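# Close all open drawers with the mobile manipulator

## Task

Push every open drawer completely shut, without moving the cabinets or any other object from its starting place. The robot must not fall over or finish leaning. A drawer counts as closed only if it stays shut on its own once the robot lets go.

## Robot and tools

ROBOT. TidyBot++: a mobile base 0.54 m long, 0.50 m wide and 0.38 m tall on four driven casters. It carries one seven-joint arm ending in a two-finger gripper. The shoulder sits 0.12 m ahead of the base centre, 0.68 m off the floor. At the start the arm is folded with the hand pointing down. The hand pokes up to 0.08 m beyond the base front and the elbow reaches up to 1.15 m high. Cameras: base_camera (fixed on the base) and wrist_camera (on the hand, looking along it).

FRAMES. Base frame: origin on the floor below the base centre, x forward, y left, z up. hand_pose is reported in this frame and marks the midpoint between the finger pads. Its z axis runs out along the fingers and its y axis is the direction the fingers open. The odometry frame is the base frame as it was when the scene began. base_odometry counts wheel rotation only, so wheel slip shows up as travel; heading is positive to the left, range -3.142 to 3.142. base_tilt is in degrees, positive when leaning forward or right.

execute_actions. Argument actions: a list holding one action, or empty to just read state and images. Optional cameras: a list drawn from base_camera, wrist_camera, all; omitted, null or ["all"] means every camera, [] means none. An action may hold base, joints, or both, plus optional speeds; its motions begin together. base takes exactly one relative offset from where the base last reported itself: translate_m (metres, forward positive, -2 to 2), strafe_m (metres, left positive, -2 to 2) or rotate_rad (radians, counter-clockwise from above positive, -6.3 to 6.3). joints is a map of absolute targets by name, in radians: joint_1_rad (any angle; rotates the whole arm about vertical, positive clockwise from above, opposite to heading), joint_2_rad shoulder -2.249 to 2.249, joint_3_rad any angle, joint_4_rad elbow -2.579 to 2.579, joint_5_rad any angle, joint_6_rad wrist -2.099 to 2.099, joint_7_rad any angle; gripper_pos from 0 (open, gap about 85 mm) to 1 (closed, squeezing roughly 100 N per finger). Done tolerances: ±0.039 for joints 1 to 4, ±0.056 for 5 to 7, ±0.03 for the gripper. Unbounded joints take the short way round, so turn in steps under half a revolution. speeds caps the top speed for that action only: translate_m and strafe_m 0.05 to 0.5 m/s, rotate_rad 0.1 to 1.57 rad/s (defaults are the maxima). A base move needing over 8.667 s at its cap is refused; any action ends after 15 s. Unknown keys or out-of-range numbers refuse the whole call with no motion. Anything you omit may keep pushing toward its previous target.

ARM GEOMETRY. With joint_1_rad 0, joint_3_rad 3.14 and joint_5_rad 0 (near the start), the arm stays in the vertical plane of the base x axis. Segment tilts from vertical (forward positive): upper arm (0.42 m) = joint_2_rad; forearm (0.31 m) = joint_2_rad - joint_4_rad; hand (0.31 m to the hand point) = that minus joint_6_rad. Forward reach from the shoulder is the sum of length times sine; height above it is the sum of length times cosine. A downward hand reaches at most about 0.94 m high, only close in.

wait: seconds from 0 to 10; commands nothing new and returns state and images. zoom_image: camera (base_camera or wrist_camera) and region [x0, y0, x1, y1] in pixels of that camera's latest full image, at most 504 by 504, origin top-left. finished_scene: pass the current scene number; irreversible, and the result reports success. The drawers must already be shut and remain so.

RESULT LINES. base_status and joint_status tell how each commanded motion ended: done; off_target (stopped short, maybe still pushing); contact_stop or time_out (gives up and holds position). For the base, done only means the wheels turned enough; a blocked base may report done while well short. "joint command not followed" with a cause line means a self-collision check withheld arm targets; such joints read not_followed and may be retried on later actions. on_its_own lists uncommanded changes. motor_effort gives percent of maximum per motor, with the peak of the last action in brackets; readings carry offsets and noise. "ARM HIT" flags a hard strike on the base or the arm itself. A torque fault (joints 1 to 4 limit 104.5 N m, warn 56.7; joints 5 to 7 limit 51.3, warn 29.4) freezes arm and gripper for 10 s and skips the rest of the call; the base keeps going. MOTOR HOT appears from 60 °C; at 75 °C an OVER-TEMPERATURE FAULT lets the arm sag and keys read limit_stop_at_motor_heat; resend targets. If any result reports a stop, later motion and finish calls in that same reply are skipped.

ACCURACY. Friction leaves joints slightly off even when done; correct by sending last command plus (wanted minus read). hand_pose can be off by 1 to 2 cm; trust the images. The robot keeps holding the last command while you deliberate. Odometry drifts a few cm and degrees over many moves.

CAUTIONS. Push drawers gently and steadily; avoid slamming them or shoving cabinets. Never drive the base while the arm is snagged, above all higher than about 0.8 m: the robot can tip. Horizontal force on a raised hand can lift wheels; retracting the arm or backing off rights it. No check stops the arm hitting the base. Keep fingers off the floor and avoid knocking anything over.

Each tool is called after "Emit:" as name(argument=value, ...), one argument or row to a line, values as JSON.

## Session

Emit:
execute_actions(
  actions=[],
)

Scene clock: 0.00 s.
base_odometry: x=+0.000 y=+0.000 heading=+0.000 (m, m, rad; odometry frame)
base_tilt: forward=-0.2 right=+0.2 (deg)
base_status: not commanded
joint_positions: joint_1_rad=-0.047 joint_2_rad=-0.313 joint_3_rad=+3.163 joint_4_rad=-2.513 joint_5_rad=-0.016 joint_6_rad=-0.921 joint_7_rad=+1.565 gripper_pos=+0.000
joint_status: not commanded
motor_effort: joint_1_rad=-1 joint_2_rad=+0 joint_3_rad=+0 joint_4_rad=+8 joint_5_rad=+0 joint_6_rad=-2 joint_7_rad=-1 (%)
hand_pose: x=+0.2502 y=+0.0096 z=+0.5860 quat_wxyz=(-0.010, +1.000, +0.006, +0.010) (m; base frame)
pictures: base_camera, wrist_camera
camera_calibration (this result's frames):
wrist_camera: T_world_to_cam=[[0.0280655, -0.997181, -0.0695815, 0.0466894], [-0.999571, -0.028577, 0.00636619, 0.300876], [-0.00833667, 0.069373, -0.997556, 0.71854], [0, 0, 0, 1]] pos_world=[0.305427, 0.00530872, 0.718117]
Images, in order (width x height): base_camera 644x364, wrist_camera 644x476.

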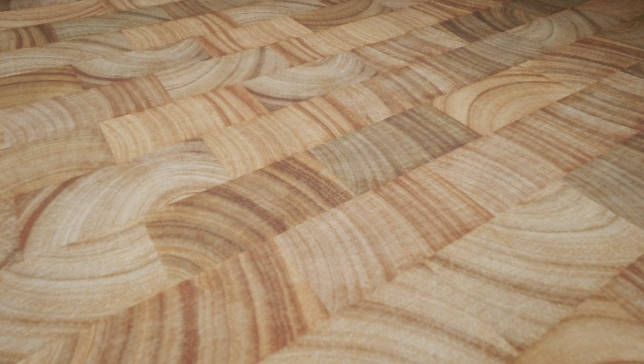

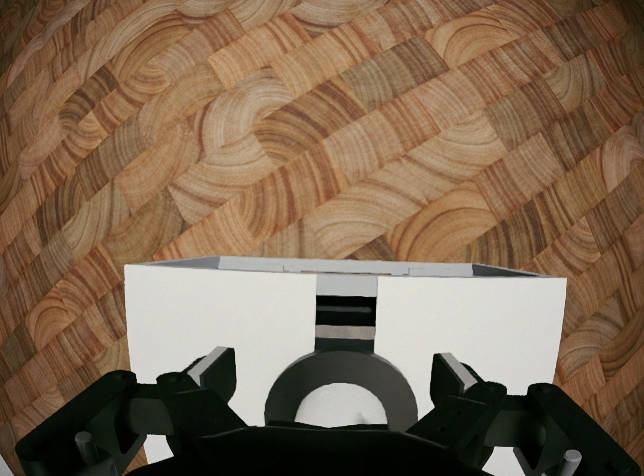

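Emit:
execute_actions(
  actions=[
    {"joints": {"joint_1_rad": 0.0, "joint_3_rad": 3.14, "joint_6_rad": 0.4}},
  ],
  cameras=["wrist_camera"],
)

Scene clock: 4.30 s.
base_odometry: x=+0.000 y=+0.000 heading=+0.000 (m, m, rad; odometry frame)
base_tilt: forward=-0.2 right=+0.2 (deg)
base_status: not commanded
joint_positions: joint_1_rad=-0.026 joint_2_rad=-0.313 joint_3_rad=+3.157 joint_4_rad=-2.512 joint_5_rad=-0.016 joint_6_rad=+0.383 joint_7_rad=+1.565 gripper_pos=+0.000
joint_status: all done
motor_effort: joint_1_rad=+0(2) joint_2_rad=-7(8) joint_3_rad=+0(0) joint_4_rad=+18(18) joint_5_rad=+0(1) joint_6_rad=+7(7) joint_7_rad=-1(1) (%)
hand_pose: x=+0.5458 y=+0.0035 z=+0.8214 quat_wxyz=(-0.009, +0.789, -0.007, +0.615) (m; base frame)
pictures: wrist_camera
camera_calibration (this result's frames):
wrist_camera: T_world_to_cam=[[0.052412, -0.998408, -0.0208582, -0.00460367], [-0.270121, 0.00593427, -0.962808, 0.992593], [0.961399, 0.0560969, -0.26938, -0.171128], [0, 0, 0, 1]] pos_world=[0.432884, -0.000886907, 0.909482]
Images, in order (width x height): wrist_camera 644x476.

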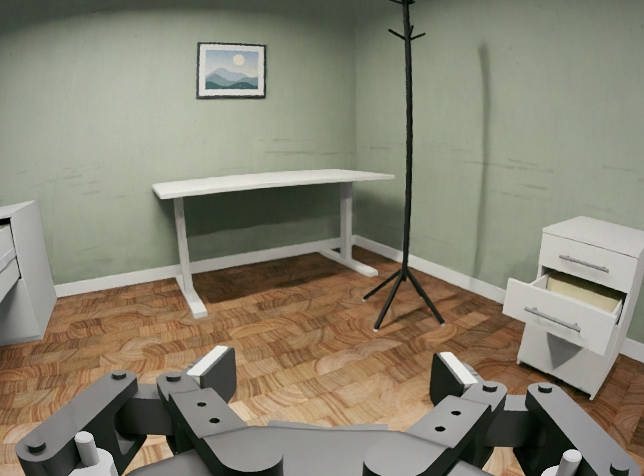

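Emit:
execute_actions(
  actions=[
    {"base": {"rotate_rad": -1.25}},
  ],
  cameras=["wrist_camera"],
)

Emit:
execute_actions(
  actions=[
    {"base": {"rotate_rad": -1.25}},
  ],
  cameras=["wrist_camera"],
)

Emit:
execute_actions(
  actions=[
    {"base": {"rotate_rad": -1.25}},
  ],
  cameras=["wrist_camera"],
)

Emit:
execute_actions(
  actions=[
    {"base": {"rotate_rad": -1.25}},
  ],
  cameras=["wrist_camera"],
)

Scene clock: 10.70 s.
base_odometry: x=+0.000 y=+0.000 heading=-1.250 (m, m, rad; odometry frame)
base_tilt: forward=-0.2 right=+0.2 (deg)
base_status: done
joint_positions: joint_1_rad=-0.020 joint_2_rad=-0.313 joint_3_rad=+3.152 joint_4_rad=-2.512 joint_5_rad=-0.016 joint_6_rad=+0.383 joint_7_rad=+1.565 gripper_pos=+0.000
joint_status: not commanded
motor_effort: joint_1_rad=-1(1) joint_2_rad=-7(8) joint_3_rad=+0(1) joint_4_rad=+18(18) joint_5_rad=+0(0) joint_6_rad=+8(7) joint_7_rad=-1(1) (%)
hand_pose: x=+0.5457 y=+0.0033 z=+0.8214 quat_wxyz=(-0.008, +0.789, -0.007, +0.615) (m; base frame)
pictures: wrist_camera
camera_calibration (this result's frames):
wrist_camera: T_world_to_cam=[[0.0513913, -0.998495, -0.0191583, -0.00563984], [-0.270078, 0.00457335, -0.962828, 0.992565], [0.961466, 0.0546552, -0.269437, -0.171043], [0, 0, 0, 1]] pos_world=[0.432812, -0.000822303, 0.909476]
Images, in order (width x height): wrist_camera 644x476.

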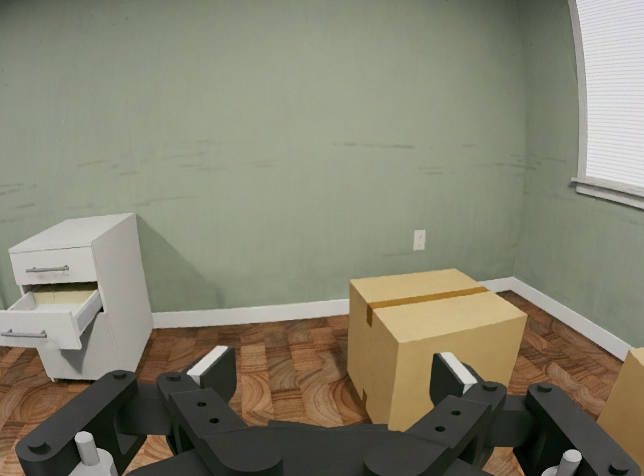

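Scene clock: 12.77 s.
base_odometry: x=+0.000 y=+0.000 heading=-2.499 (m, m, rad; odometry frame)
base_tilt: forward=-0.2 right=+0.2 (deg)
base_status: done
joint_positions: joint_1_rad=-0.017 joint_2_rad=-0.313 joint_3_rad=+3.150 joint_4_rad=-2.512 joint_5_rad=-0.016 joint_6_rad=+0.383 joint_7_rad=+1.565 gripper_pos=+0.000
joint_status: not commanded
motor_effort: joint_1_rad=-1(0) joint_2_rad=-7(7) joint_3_rad=+0(1) joint_4_rad=+18(18) joint_5_rad=+0(0) joint_6_rad=+7(7) joint_7_rad=-1(1) (%)
hand_pose: x=+0.5457 y=+0.0032 z=+0.8214 quat_wxyz=(-0.008, +0.789, -0.007, +0.615) (m; base frame)
pictures: wrist_camera
camera_calibration (this result's frames):
wrist_camera: T_world_to_cam=[[0.0509253, -0.998531, -0.0185162, -0.0060216], [-0.270065, 0.00408086, -0.962834, 0.992554], [0.961495, 0.0540332, -0.26946, -0.17101], [0, 0, 0, 1]] pos_world=[0.432786, -0.000822999, 0.909472]
Images, in order (width x height): wrist_camera 644x476.

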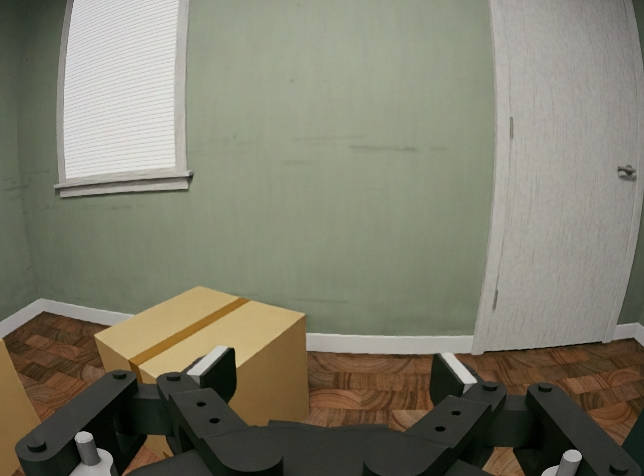

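Scene clock: 14.83 s.
base_odometry: x=+0.000 y=+0.000 heading=+2.534 (m, m, rad; odometry frame)
base_tilt: forward=-0.2 right=+0.2 (deg)
base_status: done
joint_positions: joint_1_rad=-0.016 joint_2_rad=-0.313 joint_3_rad=+3.149 joint_4_rad=-2.512 joint_5_rad=-0.016 joint_6_rad=+0.383 joint_7_rad=+1.565 gripper_pos=+0.000
joint_status: not commanded
motor_effort: joint_1_rad=-1(0) joint_2_rad=-7(8) joint_3_rad=+0(1) joint_4_rad=+18(19) joint_5_rad=+1(0) joint_6_rad=+8(7) joint_7_rad=-1(1) (%)
hand_pose: x=+0.5457 y=+0.0031 z=+0.8214 quat_wxyz=(-0.008, +0.789, -0.007, +0.615) (m; base frame)
pictures: wrist_camera
camera_calibration (this result's frames):
wrist_camera: T_world_to_cam=[[0.050694, -0.998549, -0.0181685, -0.00623072], [-0.270058, 0.00380851, -0.962836, 0.992548], [0.961508, 0.0537166, -0.269473, -0.170992], [0, 0, 0, 1]] pos_world=[0.432772, -0.000816726, 0.90947]
Images, in order (width x height): wrist_camera 644x476.

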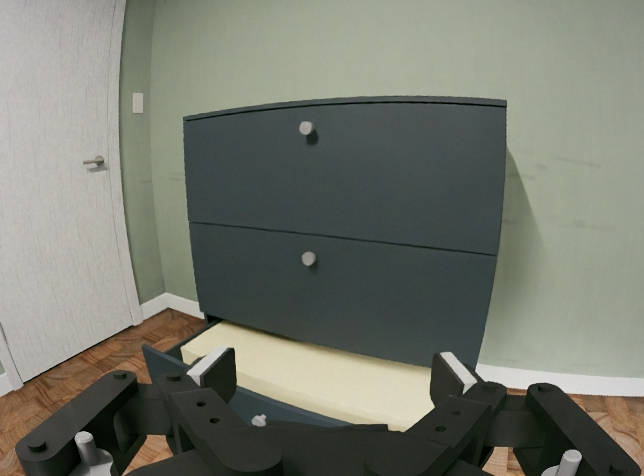

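Scene clock: 16.90 s.
base_odometry: x=+0.000 y=+0.000 heading=+1.285 (m, m, rad; odometry frame)
base_tilt: forward=-0.2 right=+0.2 (deg)
base_status: done
joint_positions: joint_1_rad=-0.015 joint_2_rad=-0.313 joint_3_rad=+3.148 joint_4_rad=-2.512 joint_5_rad=-0.016 joint_6_rad=+0.383 joint_7_rad=+1.565 gripper_pos=+0.000
joint_status: not commanded
motor_effort: joint_1_rad=-1(0) joint_2_rad=-7(8) joint_3_rad=+0(1) joint_4_rad=+19(18) joint_5_rad=-1(0) joint_6_rad=+8(8) joint_7_rad=-1(1) (%)
hand_pose: x=+0.5457 y=+0.0030 z=+0.8214 quat_wxyz=(-0.007, +0.789, -0.007, +0.615) (m; base frame)
pictures: wrist_camera
camera_calibration (this result's frames):
wrist_camera: T_world_to_cam=[[0.050495, -0.998563, -0.0179638, -0.00634639], [-0.270055, 0.00366505, -0.962838, 0.992544], [0.96152, 0.0534697, -0.269481, -0.170981], [0, 0, 0, 1]] pos_world=[0.432763, -0.000832682, 0.909469]
Images, in order (width x height): wrist_camera 644x476.

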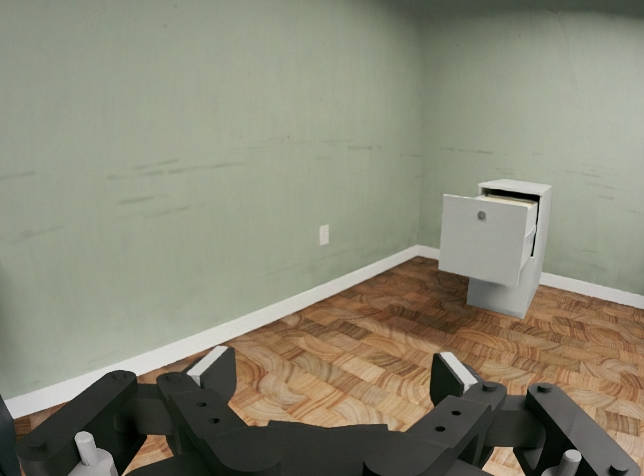

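Emit:
execute_actions(
  actions=[
    {"base": {"rotate_rad": 0.85}, "joints": {"joint_6_rad": -0.1, "gripper_pos": 1.0}},
  ],
)

Scene clock: 91.83 s.
base_odometry: x=+0.000 y=+0.000 heading=+2.135 (m, m, rad; odometry frame)
base_tilt: forward=-0.2 right=+0.2 (deg)
base_status: done
joint_positions: joint_1_rad=-0.015 joint_2_rad=-0.313 joint_3_rad=+3.147 joint_4_rad=-2.512 joint_5_rad=-0.016 joint_6_rad=-0.082 joint_7_rad=+1.565 gripper_pos=+0.999
joint_status: all done
motor_effort: joint_1_rad=-1(1) joint_2_rad=-6(8) joint_3_rad=+0(1) joint_4_rad=+16(19) joint_5_rad=+0(0) joint_6_rad=+6(8) joint_7_rad=-1(1) (%)
hand_pose: x=+0.4800 y=+0.0053 z=+0.6946 quat_wxyz=(-0.008, +0.909, -0.005, +0.417) (m; base frame)
pictures: base_camera, wrist_camera
camera_calibration (this result's frames):
wrist_camera: T_world_to_cam=[[0.0446253, -0.998194, -0.0402259, 0.0152182], [-0.672247, -0.00021929, -0.740327, 0.89119], [0.738981, 0.060079, -0.671042, 0.243602], [0, 0, 0, 1]] pos_world=[0.418403, 0.000750831, 0.823851]
Images, in order (width x height): base_camera 644x364, wrist_camera 644x476.

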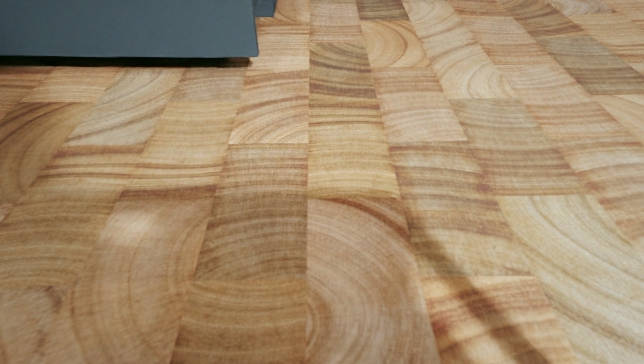

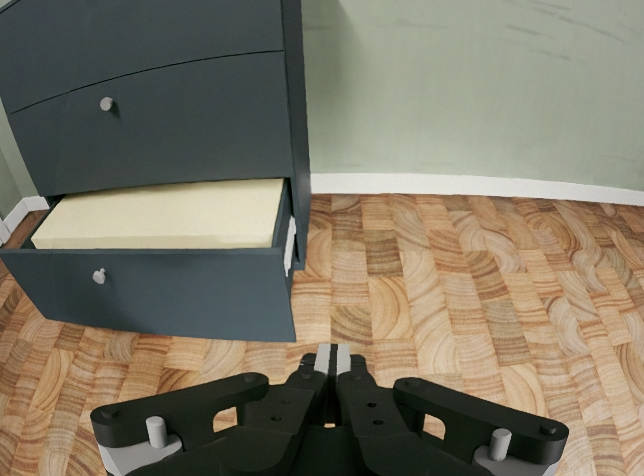

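Emit:
execute_actions(
  actions=[
    {"base": {"translate_m": -0.17}},
  ],
  cameras=[],
)

Emit:
execute_actions(
  actions=[
    {"base": {"strafe_m": 0.6}, "joints": {"joint_1_rad": 0.0, "joint_2_rad": 1.8, "joint_3_rad": 3.14, "joint_4_rad": -1.2, "joint_5_rad": 0.0, "joint_6_rad": 1.27, "joint_7_rad": 1.57}},
  ],
)

Scene clock: 104.33 s.
base_odometry: x=+0.091 y=-0.144 heading=+2.135 (m, m, rad; odometry frame)
base_tilt: forward=-0.2 right=+0.2 (deg)
base_status: done
joint_positions: joint_1_rad=-0.015 joint_2_rad=-0.313 joint_3_rad=+3.147 joint_4_rad=-2.512 joint_5_rad=-0.016 joint_6_rad=-0.082 joint_7_rad=+1.565 gripper_pos=+0.999
joint_status: not commanded
motor_effort: joint_1_rad=-1(1) joint_2_rad=-6(9) joint_3_rad=+0(0) joint_4_rad=+16(18) joint_5_rad=+1(1) joint_6_rad=+6(6) joint_7_rad=-1(1) (%)
hand_pose: x=+0.4800 y=+0.0053 z=+0.6946 quat_wxyz=(-0.008, +0.909, -0.005, +0.417) (m; base frame)
pictures: none
No camera images: the call's "cameras" was empty. Leave "cameras" out to get every camera's image.

Scene clock: 107.53 s.
base_odometry: x=-0.416 y=-0.465 heading=+2.136 (m, m, rad; odometry frame)
base_tilt: forward=-0.1 right=+0.2 (deg)
base_status: done
joint_positions: joint_1_rad=-0.014 joint_2_rad=+1.785 joint_3_rad=+3.147 joint_4_rad=-1.219 joint_5_rad=-0.016 joint_6_rad=+1.228 joint_7_rad=+1.565 gripper_pos=+0.999
joint_status: all done
motor_effort: joint_1_rad=-1(2) joint_2_rad=-46(53) joint_3_rad=-1(2) joint_4_rad=+6(18) joint_5_rad=-1(2) joint_6_rad=+7(9) joint_7_rad=-1(1) (%)
hand_pose: x=+0.8781 y=+0.0060 z=+0.2177 quat_wxyz=(+0.000, +0.776, -0.002, +0.631) (m; base frame)
pictures: base_camera, wrist_camera
camera_calibration (this result's frames):
wrist_camera: T_world_to_cam=[[0.0503733, -0.998729, 0.00193466, -0.0352784], [-0.229952, -0.0134832, -0.973108, 0.468184], [0.971897, 0.0485738, -0.230339, -0.671077], [0, 0, 0, 1]] pos_world=[0.761655, 0.00367588, 0.301087]
Images, in order (width x height): base_camera 644x364, wrist_camera 644x476.

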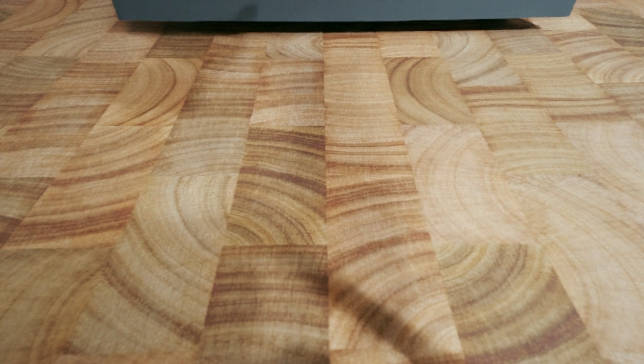

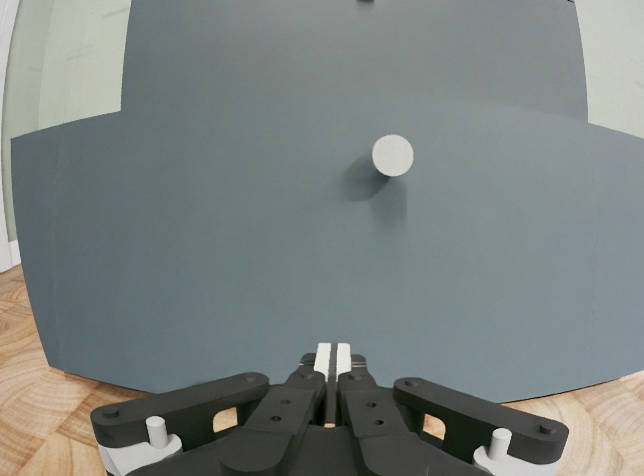

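Emit:
execute_actions(
  actions=[
    {"base": {"translate_m": 0.15}, "speeds": {"translate_m": 0.25}},
  ],
  cameras=["base_camera"],
)

Emit:
execute_actions(
  actions=[
    {"base": {"translate_m": 0.2}, "speeds": {"translate_m": 0.08}},
  ],
)

Scene clock: 118.50 s.
base_odometry: x=-0.497 y=-0.338 heading=+2.136 (m, m, rad; odometry frame)
base_tilt: forward=-0.1 right=+0.2 (deg)
base_status: done
joint_positions: joint_1_rad=-0.014 joint_2_rad=+1.785 joint_3_rad=+3.147 joint_4_rad=-1.211 joint_5_rad=-0.016 joint_6_rad=+1.229 joint_7_rad=+1.565 gripper_pos=+0.999
joint_status: not commanded
motor_effort: joint_1_rad=+0(1) joint_2_rad=-46(48) joint_3_rad=-1(1) joint_4_rad=+6(8) joint_5_rad=+0(0) joint_6_rad=+7(8) joint_7_rad=-1(1) (%)
hand_pose: x=+0.8809 y=+0.0060 z=+0.2204 quat_wxyz=(-0.001, +0.773, -0.002, +0.634) (m; base frame)
pictures: base_camera
Images, in order (width x height): base_camera 644x364.

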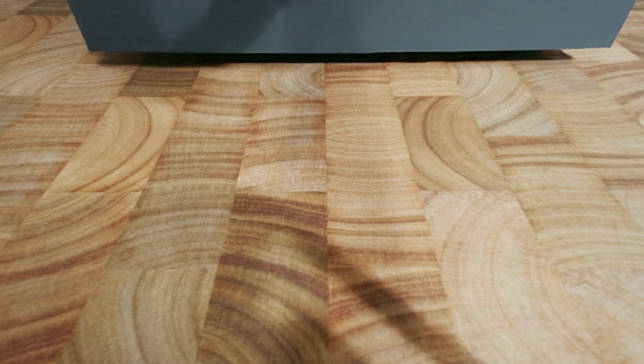

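Scene clock: 121.57 s.
base_odometry: x=-0.604 y=-0.169 heading=+2.136 (m, m, rad; odometry frame)
base_tilt: forward=-0.1 right=+0.2 (deg)
base_status: done
joint_positions: joint_1_rad=-0.011 joint_2_rad=+1.819 joint_3_rad=+3.147 joint_4_rad=-1.215 joint_5_rad=-0.016 joint_6_rad=+1.237 joint_7_rad=+1.565 gripper_pos=+0.999
joint_status: not commanded
motor_effort: joint_1_rad=+0(5) joint_2_rad=-49(55) joint_3_rad=-1(2) joint_4_rad=+9(18) joint_5_rad=-1(3) joint_6_rad=+8(10) joint_7_rad=-1(1) (%)
hand_pose: x=+0.8641 y=+0.0034 z=+0.1963 quat_wxyz=(+0.001, +0.782, -0.003, +0.623) (m; base frame)
pictures: base_camera, wrist_camera
camera_calibration (this result's frames):
wrist_camera: T_world_to_cam=[[0.047255, -0.998882, 0.00124979, -0.0342405], [-0.24999, -0.0130378, -0.968161, 0.460436], [0.967095, 0.045438, -0.250326, -0.654176], [0, 0, 0, 1]] pos_world=[0.749373, 0.00152536, 0.282062]
Images, in order (width x height): base_camera 644x364, wrist_camera 644x476.

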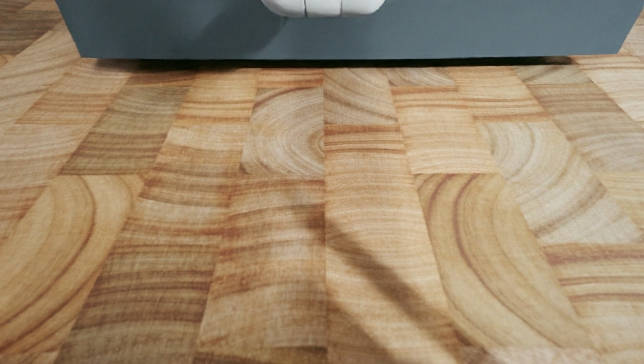

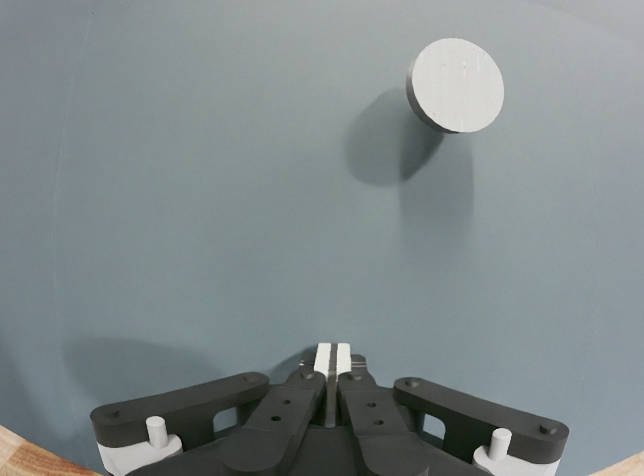

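Emit:
execute_actions(
  actions=[
    {"base": {"translate_m": 0.11}, "speeds": {"translate_m": 0.07}},
  ],
)

Scene clock: 127.53 s.
base_odometry: x=-0.663 y=-0.077 heading=+2.136 (m, m, rad; odometry frame)
base_tilt: forward=-0.1 right=+0.2 (deg)
base_status: done
joint_positions: joint_1_rad=-0.009 joint_2_rad=+1.829 joint_3_rad=+3.146 joint_4_rad=-1.223 joint_5_rad=-0.016 joint_6_rad=+1.239 joint_7_rad=+1.565 gripper_pos=+0.999
joint_status: not commanded
motor_effort: joint_1_rad=-1(5) joint_2_rad=-51(59) joint_3_rad=-1(2) joint_4_rad=+10(16) joint_5_rad=-1(4) joint_6_rad=+8(11) joint_7_rad=-1(1) (%)
hand_pose: x=+0.8561 y=+0.0020 z=+0.1865 quat_wxyz=(+0.001, +0.787, -0.004, +0.616) (m; base frame)
pictures: base_camera, wrist_camera
camera_calibration (this result's frames):
wrist_camera: T_world_to_cam=[[0.0452048, -0.998978, 0.000372682, -0.0333932], [-0.266548, -0.0124211, -0.963742, 0.462214], [0.962761, 0.0434664, -0.266837, -0.642057], [0, 0, 0, 1]] pos_world=[0.742859, 0.000290091, 0.274143]
Images, in order (width x height): base_camera 644x364, wrist_camera 644x476.

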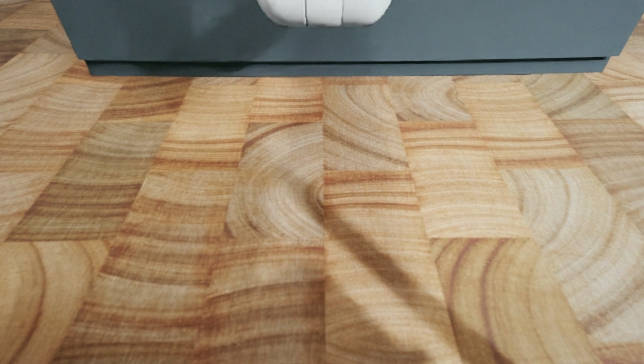

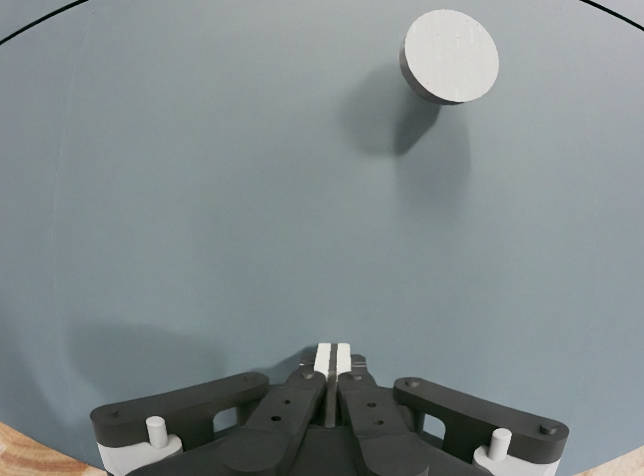

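Emit:
execute_actions(
  actions=[
    {"base": {"translate_m": 0.015}, "speeds": {"translate_m": 0.05}},
  ],
)

Scene clock: 133.17 s.
base_odometry: x=-0.671 y=-0.064 heading=+2.136 (m, m, rad; odometry frame)
base_tilt: forward=-0.1 right=+0.2 (deg)
base_status: done
joint_positions: joint_1_rad=-0.009 joint_2_rad=+1.840 joint_3_rad=+3.146 joint_4_rad=-1.247 joint_5_rad=-0.016 joint_6_rad=+1.240 joint_7_rad=+1.565 gripper_pos=+0.999
joint_status: not commanded
motor_effort: joint_1_rad=-1(3) joint_2_rad=-54(59) joint_3_rad=-1(2) joint_4_rad=+13(18) joint_5_rad=+0(1) joint_6_rad=+9(11) joint_7_rad=-1(1) (%)
hand_pose: x=+0.8415 y=+0.0018 z=+0.1714 quat_wxyz=(+0.002, +0.798, -0.003, +0.603) (m; base frame)
pictures: base_camera, wrist_camera
camera_calibration (this result's frames):
wrist_camera: T_world_to_cam=[[0.045094, -0.998982, -0.000783336, -0.0326166], [-0.298539, -0.0127277, -0.954313, 0.469066], [0.953332, 0.0432677, -0.298809, -0.618617], [0, 0, 0, 1]] pos_world=[0.731252, 0.000152795, 0.262762]
Images, in order (width x height): base_camera 644x364, wrist_camera 644x476.

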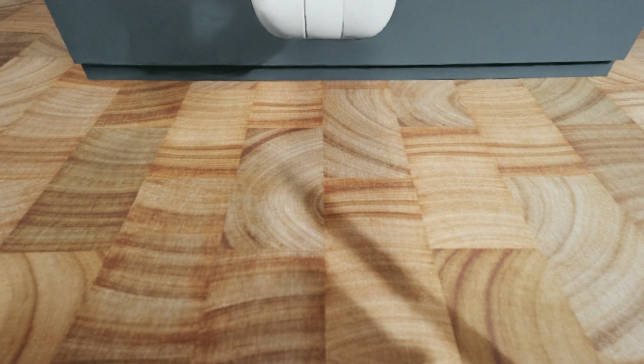

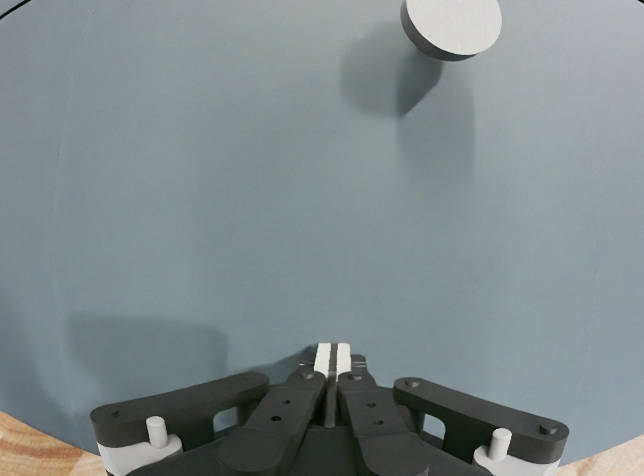

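Emit:
execute_actions(
  actions=[
    {"base": {"translate_m": -0.3}, "joints": {"joint_2_rad": -0.35, "joint_4_rad": -2.5, "joint_6_rad": 0.1}},
  ],
  cameras=["wrist_camera"],
)

Scene clock: 141.47 s.
base_odometry: x=-0.510 y=-0.318 heading=+2.136 (m, m, rad; odometry frame)
base_tilt: forward=-0.2 right=+0.2 (deg)
base_status: done
joint_positions: joint_1_rad=-0.009 joint_2_rad=-0.331 joint_3_rad=+3.146 joint_4_rad=-2.484 joint_5_rad=-0.016 joint_6_rad=+0.140 joint_7_rad=+1.565 gripper_pos=+0.999
joint_status: all done
motor_effort: joint_1_rad=-1(4) joint_2_rad=-6(52) joint_3_rad=+0(2) joint_4_rad=+18(19) joint_5_rad=-1(0) joint_6_rad=+7(10) joint_7_rad=-1(2) (%)
hand_pose: x=+0.5260 y=+0.0024 z=+0.7735 quat_wxyz=(-0.007, +0.845, -0.008, +0.535) (m; base frame)
pictures: wrist_camera
camera_calibration (this result's frames):
wrist_camera: T_world_to_cam=[[0.0451949, -0.99859, -0.0278644, 0.00358997], [-0.452728, 0.00439018, -0.891638, 0.98212], [0.890503, 0.0529125, -0.451891, 0.0135419], [0, 0, 0, 1]] pos_world=[0.432412, -0.00144332, 0.881915]
Images, in order (width x height): wrist_camera 644x476.

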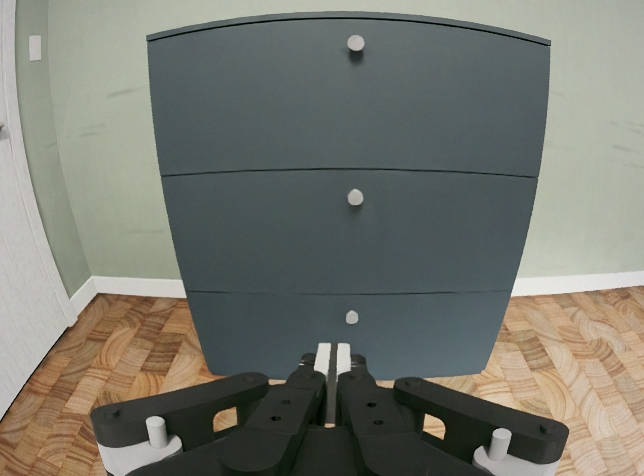

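Emit:
execute_actions(
  actions=[
    {"base": {"rotate_rad": -1.016}, "joints": {"joint_6_rad": 0.3}},
  ],
  cameras=["wrist_camera"],
)

Scene clock: 148.40 s.
base_odometry: x=-0.510 y=-0.318 heading=+1.121 (m, m, rad; odometry frame)
base_tilt: forward=-0.2 right=+0.2 (deg)
base_status: done
joint_positions: joint_1_rad=-0.009 joint_2_rad=-0.332 joint_3_rad=+3.146 joint_4_rad=-2.489 joint_5_rad=-0.016 joint_6_rad=+0.274 joint_7_rad=+1.565 gripper_pos=+0.999
joint_status: all done
motor_effort: joint_1_rad=-1(2) joint_2_rad=-7(8) joint_3_rad=+0(1) joint_4_rad=+18(21) joint_5_rad=+0(0) joint_6_rad=+7(9) joint_7_rad=-1(1) (%)
hand_pose: x=+0.5400 y=+0.0018 z=+0.8099 quat_wxyz=(-0.006, +0.808, -0.008, +0.588) (m; base frame)
pictures: wrist_camera
camera_calibration (this result's frames):
wrist_camera: T_world_to_cam=[[0.046538, -0.998691, -0.0212425, -0.0026958], [-0.333212, 0.0045272, -0.942841, 0.997856], [0.941703, 0.0509561, -0.332565, -0.106727], [0, 0, 0, 1]] pos_world=[0.433128, -0.00177137, 0.905268]
Images, in order (width x height): wrist_camera 644x476.

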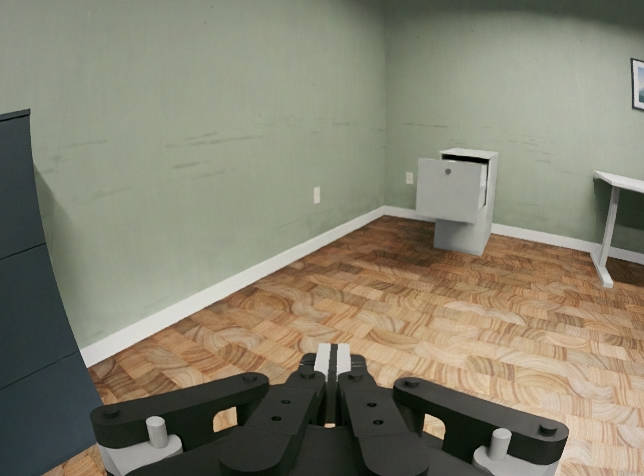

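Emit:
execute_actions(
  actions=[
    {"base": {"translate_m": 1.45}},
  ],
  cameras=[],
)

Emit:
execute_actions(
  actions=[
    {"base": {"rotate_rad": -0.555}, "joints": {"joint_6_rad": 0.1}},
  ],
)

Scene clock: 154.53 s.
base_odometry: x=+0.122 y=+0.988 heading=+1.120 (m, m, rad; odometry frame)
base_tilt: forward=-0.2 right=+0.2 (deg)
base_status: done
joint_positions: joint_1_rad=-0.009 joint_2_rad=-0.334 joint_3_rad=+3.146 joint_4_rad=-2.489 joint_5_rad=-0.016 joint_6_rad=+0.274 joint_7_rad=+1.565 gripper_pos=+0.999
joint_status: not commanded
motor_effort: joint_1_rad=-1(1) joint_2_rad=-7(10) joint_3_rad=+0(0) joint_4_rad=+18(19) joint_5_rad=-1(1) joint_6_rad=+7(8) joint_7_rad=-1(1) (%)
hand_pose: x=+0.5396 y=+0.0018 z=+0.8109 quat_wxyz=(-0.006, +0.808, -0.008, +0.589) (m; base frame)
pictures: none
No camera images: the call's "cameras" was empty. Leave "cameras" out to get every camera's image.

Scene clock: 156.00 s.
base_odometry: x=+0.122 y=+0.988 heading=+0.566 (m, m, rad; odometry frame)
base_tilt: forward=-0.2 right=+0.2 (deg)
base_status: done
joint_positions: joint_1_rad=-0.009 joint_2_rad=-0.334 joint_3_rad=+3.146 joint_4_rad=-2.496 joint_5_rad=-0.016 joint_6_rad=+0.126 joint_7_rad=+1.565 gripper_pos=+0.999
joint_status: all done
motor_effort: joint_1_rad=-1(0) joint_2_rad=-7(7) joint_3_rad=+0(1) joint_4_rad=+18(19) joint_5_rad=+0(1) joint_6_rad=+7(8) joint_7_rad=-1(1) (%)
hand_pose: x=+0.5203 y=+0.0026 z=+0.7646 quat_wxyz=(-0.007, +0.851, -0.008, +0.525) (m; base frame)
pictures: base_camera, wrist_camera
camera_calibration (this result's frames):
wrist_camera: T_world_to_cam=[[0.0450694, -0.998568, -0.0288095, 0.00456757], [-0.472641, 0.00409247, -0.881246, 0.97403], [0.880102, 0.0533338, -0.47178, 0.0352025], [0, 0, 0, 1]] pos_world=[0.429178, -0.00130264, 0.875099]
Images, in order (width x height): base_camera 644x364, wrist_camera 644x476.

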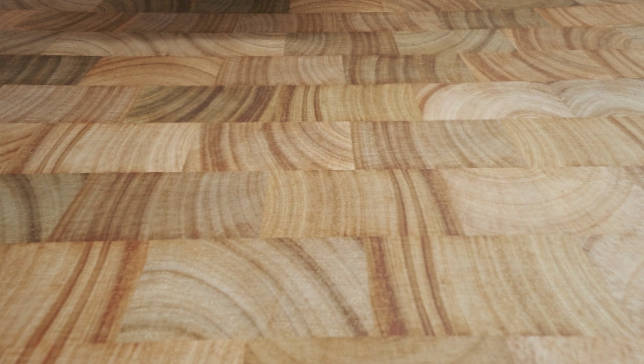

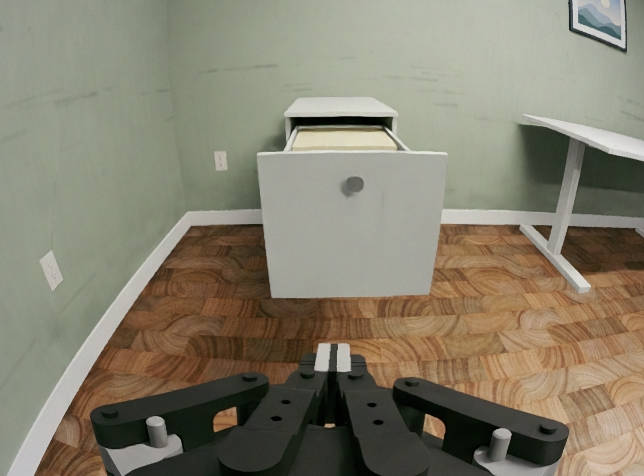

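Emit:
execute_actions(
  actions=[
    {"base": {"translate_m": 0.15}, "joints": {"joint_1_rad": 0.0, "joint_2_rad": 1.0, "joint_3_rad": 3.14, "joint_4_rad": -1.9, "joint_5_rad": 0.0, "joint_6_rad": 1.07}, "speeds": {"translate_m": 0.2}},
  ],
)

Scene clock: 169.23 s.
base_odometry: x=+0.248 y=+1.068 heading=+0.565 (m, m, rad; odometry frame)
base_tilt: forward=-0.1 right=+0.2 (deg)
base_status: done
joint_positions: joint_1_rad=-0.009 joint_2_rad=+0.984 joint_3_rad=+3.146 joint_4_rad=-1.919 joint_5_rad=-0.016 joint_6_rad=+1.028 joint_7_rad=+1.565 gripper_pos=+0.999
joint_status: all done
motor_effort: joint_1_rad=-1(1) joint_2_rad=-42(44) joint_3_rad=-1(0) joint_4_rad=+8(19) joint_5_rad=+0(1) joint_6_rad=+7(8) joint_7_rad=-1(1) (%)
hand_pose: x=+0.8407 y=+0.0012 z=+0.5160 quat_wxyz=(+0.001, +0.806, -0.006, +0.592) (m; base frame)
pictures: base_camera, wrist_camera
camera_calibration (this result's frames):
wrist_camera: T_world_to_cam=[[0.0416246, -0.999115, -0.00602985, -0.0272569], [-0.325485, -0.00785381, -0.945515, 0.815772], [0.944631, 0.0413193, -0.325524, -0.493671], [0, 0, 0, 1]] pos_world=[0.732993, -0.000427699, 0.610459]
Images, in order (width x height): base_camera 644x364, wrist_camera 644x476.

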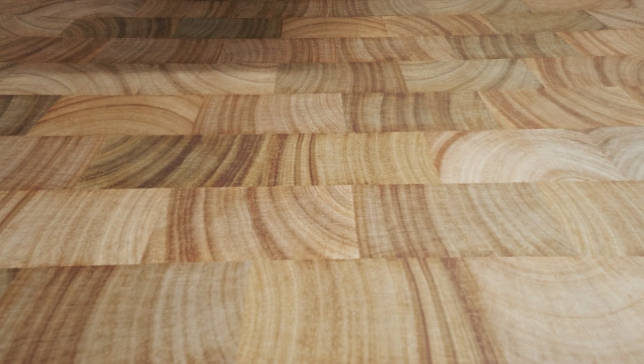

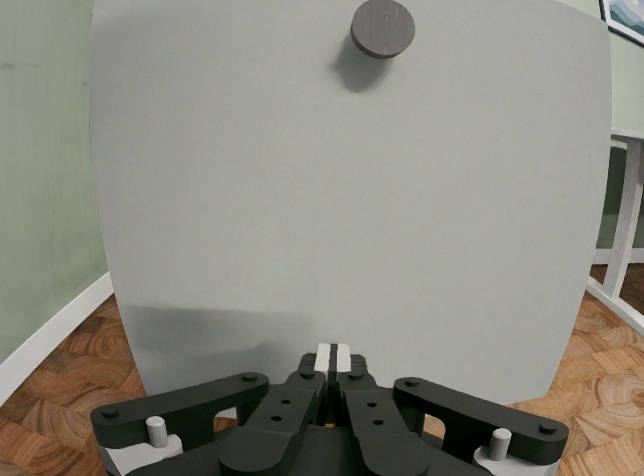

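Emit:
execute_actions(
  actions=[
    {"base": {"translate_m": 0.3}, "speeds": {"translate_m": 0.09}},
  ],
)

Scene clock: 180.33 s.
base_odometry: x=+0.502 y=+1.229 heading=+0.565 (m, m, rad; odometry frame)
base_tilt: forward=-0.1 right=+0.2 (deg)
base_status: done
joint_positions: joint_1_rad=-0.009 joint_2_rad=+0.985 joint_3_rad=+3.146 joint_4_rad=-1.910 joint_5_rad=-0.016 joint_6_rad=+1.030 joint_7_rad=+1.565 gripper_pos=+0.999
joint_status: not commanded
motor_effort: joint_1_rad=-1(2) joint_2_rad=-43(48) joint_3_rad=-1(2) joint_4_rad=+9(22) joint_5_rad=+0(1) joint_6_rad=+8(9) joint_7_rad=-1(1) (%)
hand_pose: x=+0.8443 y=+0.0012 z=+0.5191 quat_wxyz=(+0.001, +0.803, -0.006, +0.596) (m; base frame)
pictures: base_camera, wrist_camera
camera_calibration (this result's frames):
wrist_camera: T_world_to_cam=[[0.0417169, -0.999114, -0.00564242, -0.027637], [-0.315951, -0.00783423, -0.948743, 0.813575], [0.947858, 0.0413614, -0.315997, -0.503805], [0, 0, 0, 1]] pos_world=[0.735738, -0.000400755, 0.612517]
Images, in order (width x height): base_camera 644x364, wrist_camera 644x476.

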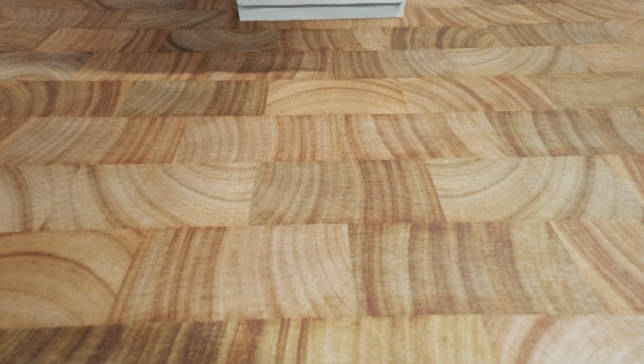

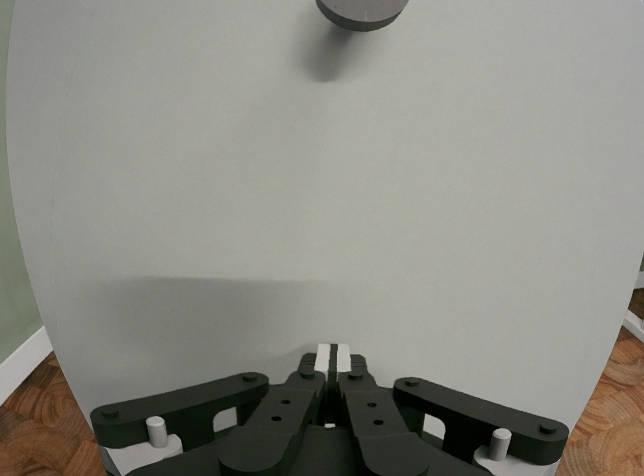

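Emit:
execute_actions(
  actions=[
    {"base": {"translate_m": 0.25}, "speeds": {"translate_m": 0.09}},
  ],
)

Scene clock: 187.33 s.
base_odometry: x=+0.713 y=+1.363 heading=+0.564 (m, m, rad; odometry frame)
base_tilt: forward=-0.1 right=+0.2 (deg)
base_status: done
joint_positions: joint_1_rad=-0.009 joint_2_rad=+0.986 joint_3_rad=+3.146 joint_4_rad=-1.909 joint_5_rad=-0.016 joint_6_rad=+1.031 joint_7_rad=+1.565 gripper_pos=+0.999
joint_status: not commanded
motor_effort: joint_1_rad=-1(1) joint_2_rad=-42(44) joint_3_rad=-1(1) joint_4_rad=+8(23) joint_5_rad=+0(1) joint_6_rad=+7(9) joint_7_rad=-1(1) (%)
hand_pose: x=+0.8447 y=+0.0013 z=+0.5195 quat_wxyz=(+0.001, +0.803, -0.006, +0.596) (m; base frame)
pictures: base_camera, wrist_camera
camera_calibration (this result's frames):
wrist_camera: T_world_to_cam=[[0.041729, -0.999113, -0.00557366, -0.0276931], [-0.314528, -0.0078413, -0.949216, 0.813048], [0.948331, 0.0413629, -0.314576, -0.505175], [0, 0, 0, 1]] pos_world=[0.735955, -0.000397705, 0.612687]
Images, in order (width x height): base_camera 644x364, wrist_camera 644x476.

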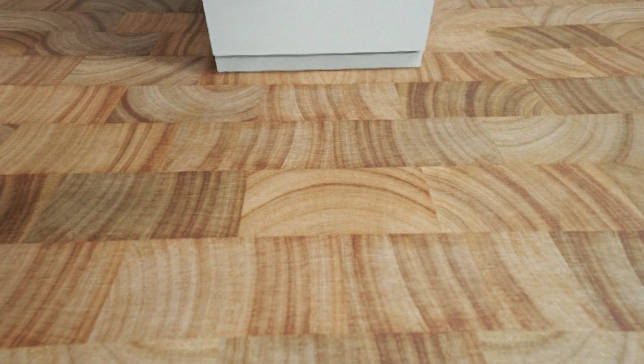

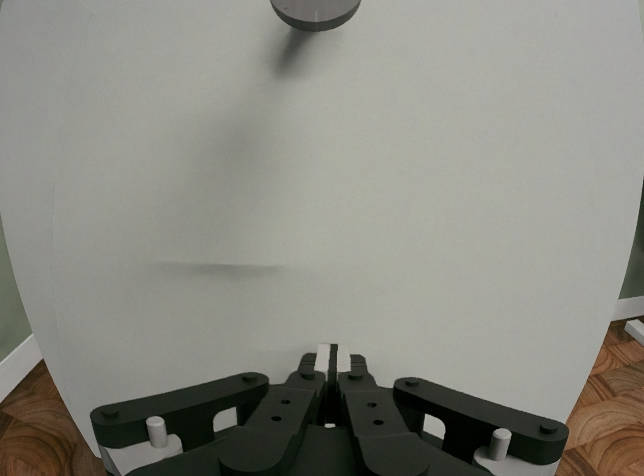

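Emit:
execute_actions(
  actions=[
    {"base": {"translate_m": 0.03}, "speeds": {"translate_m": 0.05}},
  ],
)

Scene clock: 193.33 s.
base_odometry: x=+0.739 y=+1.379 heading=+0.564 (m, m, rad; odometry frame)
base_tilt: forward=-0.1 right=+0.2 (deg)
base_status: done
joint_positions: joint_1_rad=-0.009 joint_2_rad=+0.986 joint_3_rad=+3.146 joint_4_rad=-1.910 joint_5_rad=-0.016 joint_6_rad=+1.032 joint_7_rad=+1.565 gripper_pos=+0.999
joint_status: not commanded
motor_effort: joint_1_rad=-1(1) joint_2_rad=-42(46) joint_3_rad=-1(1) joint_4_rad=+8(17) joint_5_rad=-1(1) joint_6_rad=+7(9) joint_7_rad=-2(1) (%)
hand_pose: x=+0.8443 y=+0.0012 z=+0.5189 quat_wxyz=(+0.001, +0.803, -0.006, +0.596) (m; base frame)
pictures: base_camera, wrist_camera
camera_calibration (this result's frames):
wrist_camera: T_world_to_cam=[[0.0417207, -0.999114, -0.0055993, -0.0276636], [-0.315418, -0.00785315, -0.94892, 0.813023], [0.948035, 0.0413557, -0.315467, -0.50425], [0, 0, 0, 1]] pos_world=[0.735643, -0.000400644, 0.612265]
Images, in order (width x height): base_camera 644x364, wrist_camera 644x476.

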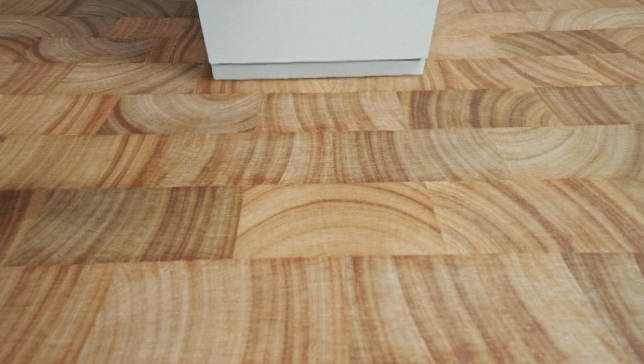

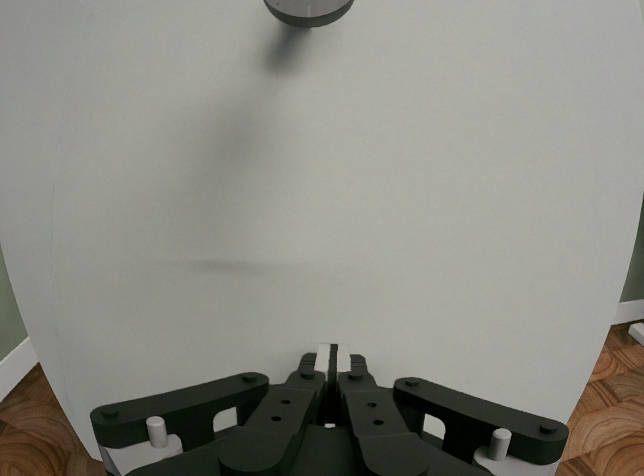

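Emit:
execute_actions(
  actions=[
    {"base": {"translate_m": 0.015}, "speeds": {"translate_m": 0.05}},
  ],
)

Scene clock: 195.43 s.
base_odometry: x=+0.752 y=+1.387 heading=+0.563 (m, m, rad; odometry frame)
base_tilt: forward=-0.1 right=+0.2 (deg)
base_status: done
joint_positions: joint_1_rad=-0.009 joint_2_rad=+0.987 joint_3_rad=+3.146 joint_4_rad=-1.916 joint_5_rad=-0.016 joint_6_rad=+1.032 joint_7_rad=+1.565 gripper_pos=+0.999
joint_status: not commanded
motor_effort: joint_1_rad=+0(0) joint_2_rad=-44(47) joint_3_rad=-1(1) joint_4_rad=+10(15) joint_5_rad=-1(1) joint_6_rad=+8(10) joint_7_rad=-1(1) (%)
hand_pose: x=+0.8419 y=+0.0012 z=+0.5162 quat_wxyz=(+0.001, +0.805, -0.006, +0.594) (m; base frame)
pictures: base_camera, wrist_camera
camera_calibration (this result's frames):
wrist_camera: T_world_to_cam=[[0.0416638, -0.999115, -0.00580693, -0.0274492], [-0.32132, -0.0078956, -0.946938, 0.813634], [0.946054, 0.0413189, -0.321364, -0.498132], [0, 0, 0, 1]] pos_world=[0.73384, -0.000418479, 0.610219]
Images, in order (width x height): base_camera 644x364, wrist_camera 644x476.

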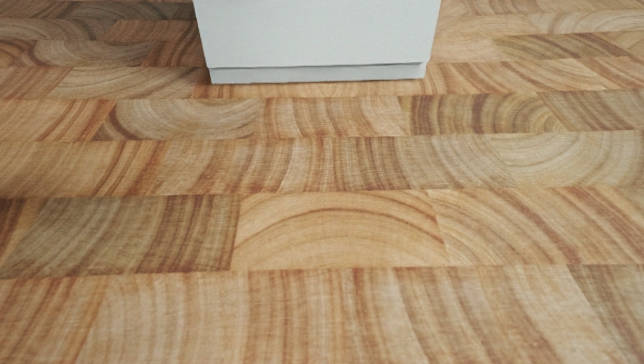

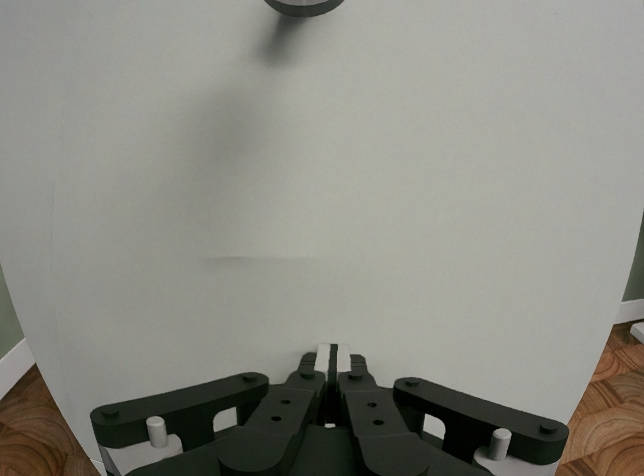

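Emit:
execute_actions(
  actions=[
    {"base": {"translate_m": 0.012}, "speeds": {"translate_m": 0.05}},
  ],
)

Scene clock: 197.33 s.
base_odometry: x=+0.762 y=+1.393 heading=+0.563 (m, m, rad; odometry frame)
base_tilt: forward=-0.2 right=+0.2 (deg)
base_status: done
joint_positions: joint_1_rad=-0.009 joint_2_rad=+0.988 joint_3_rad=+3.146 joint_4_rad=-1.944 joint_5_rad=-0.016 joint_6_rad=+1.032 joint_7_rad=+1.565 gripper_pos=+0.999
joint_status: not commanded
motor_effort: joint_1_rad=-2(3) joint_2_rad=-44(45) joint_3_rad=-1(2) joint_4_rad=+17(20) joint_5_rad=+1(2) joint_6_rad=+9(10) joint_7_rad=-1(1) (%)
hand_pose: x=+0.8306 y=+0.0011 z=+0.5057 quat_wxyz=(+0.001, +0.813, -0.006, +0.582) (m; base frame)
pictures: base_camera, wrist_camera
camera_calibration (this result's frames):
wrist_camera: T_world_to_cam=[[0.0413837, -0.99912, -0.00678871, -0.026421], [-0.347973, -0.00804326, -0.93747, 0.817392], [0.936591, 0.0411582, -0.348, -0.46942], [0, 0, 0, 1]] pos_world=[0.725178, -0.000502773, 0.602743]
Images, in order (width x height): base_camera 644x364, wrist_camera 644x476.

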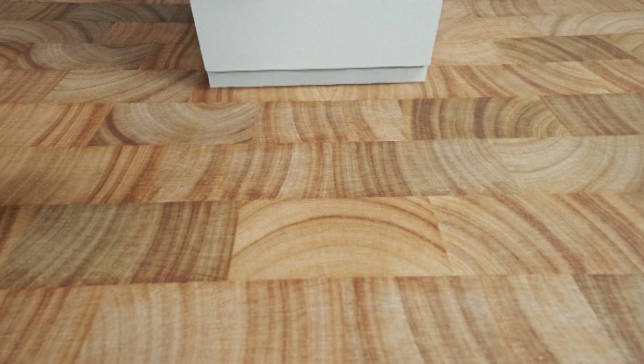

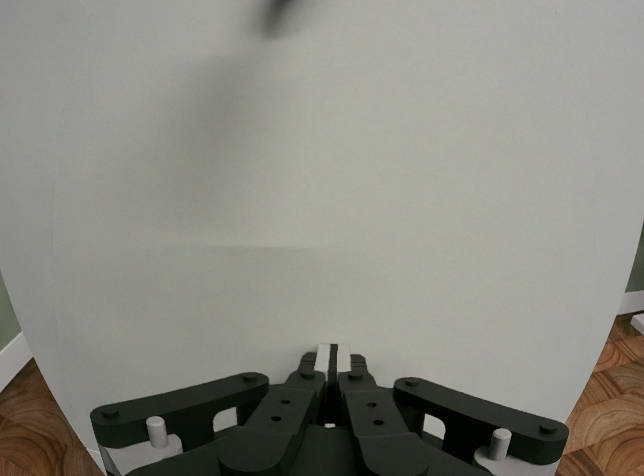

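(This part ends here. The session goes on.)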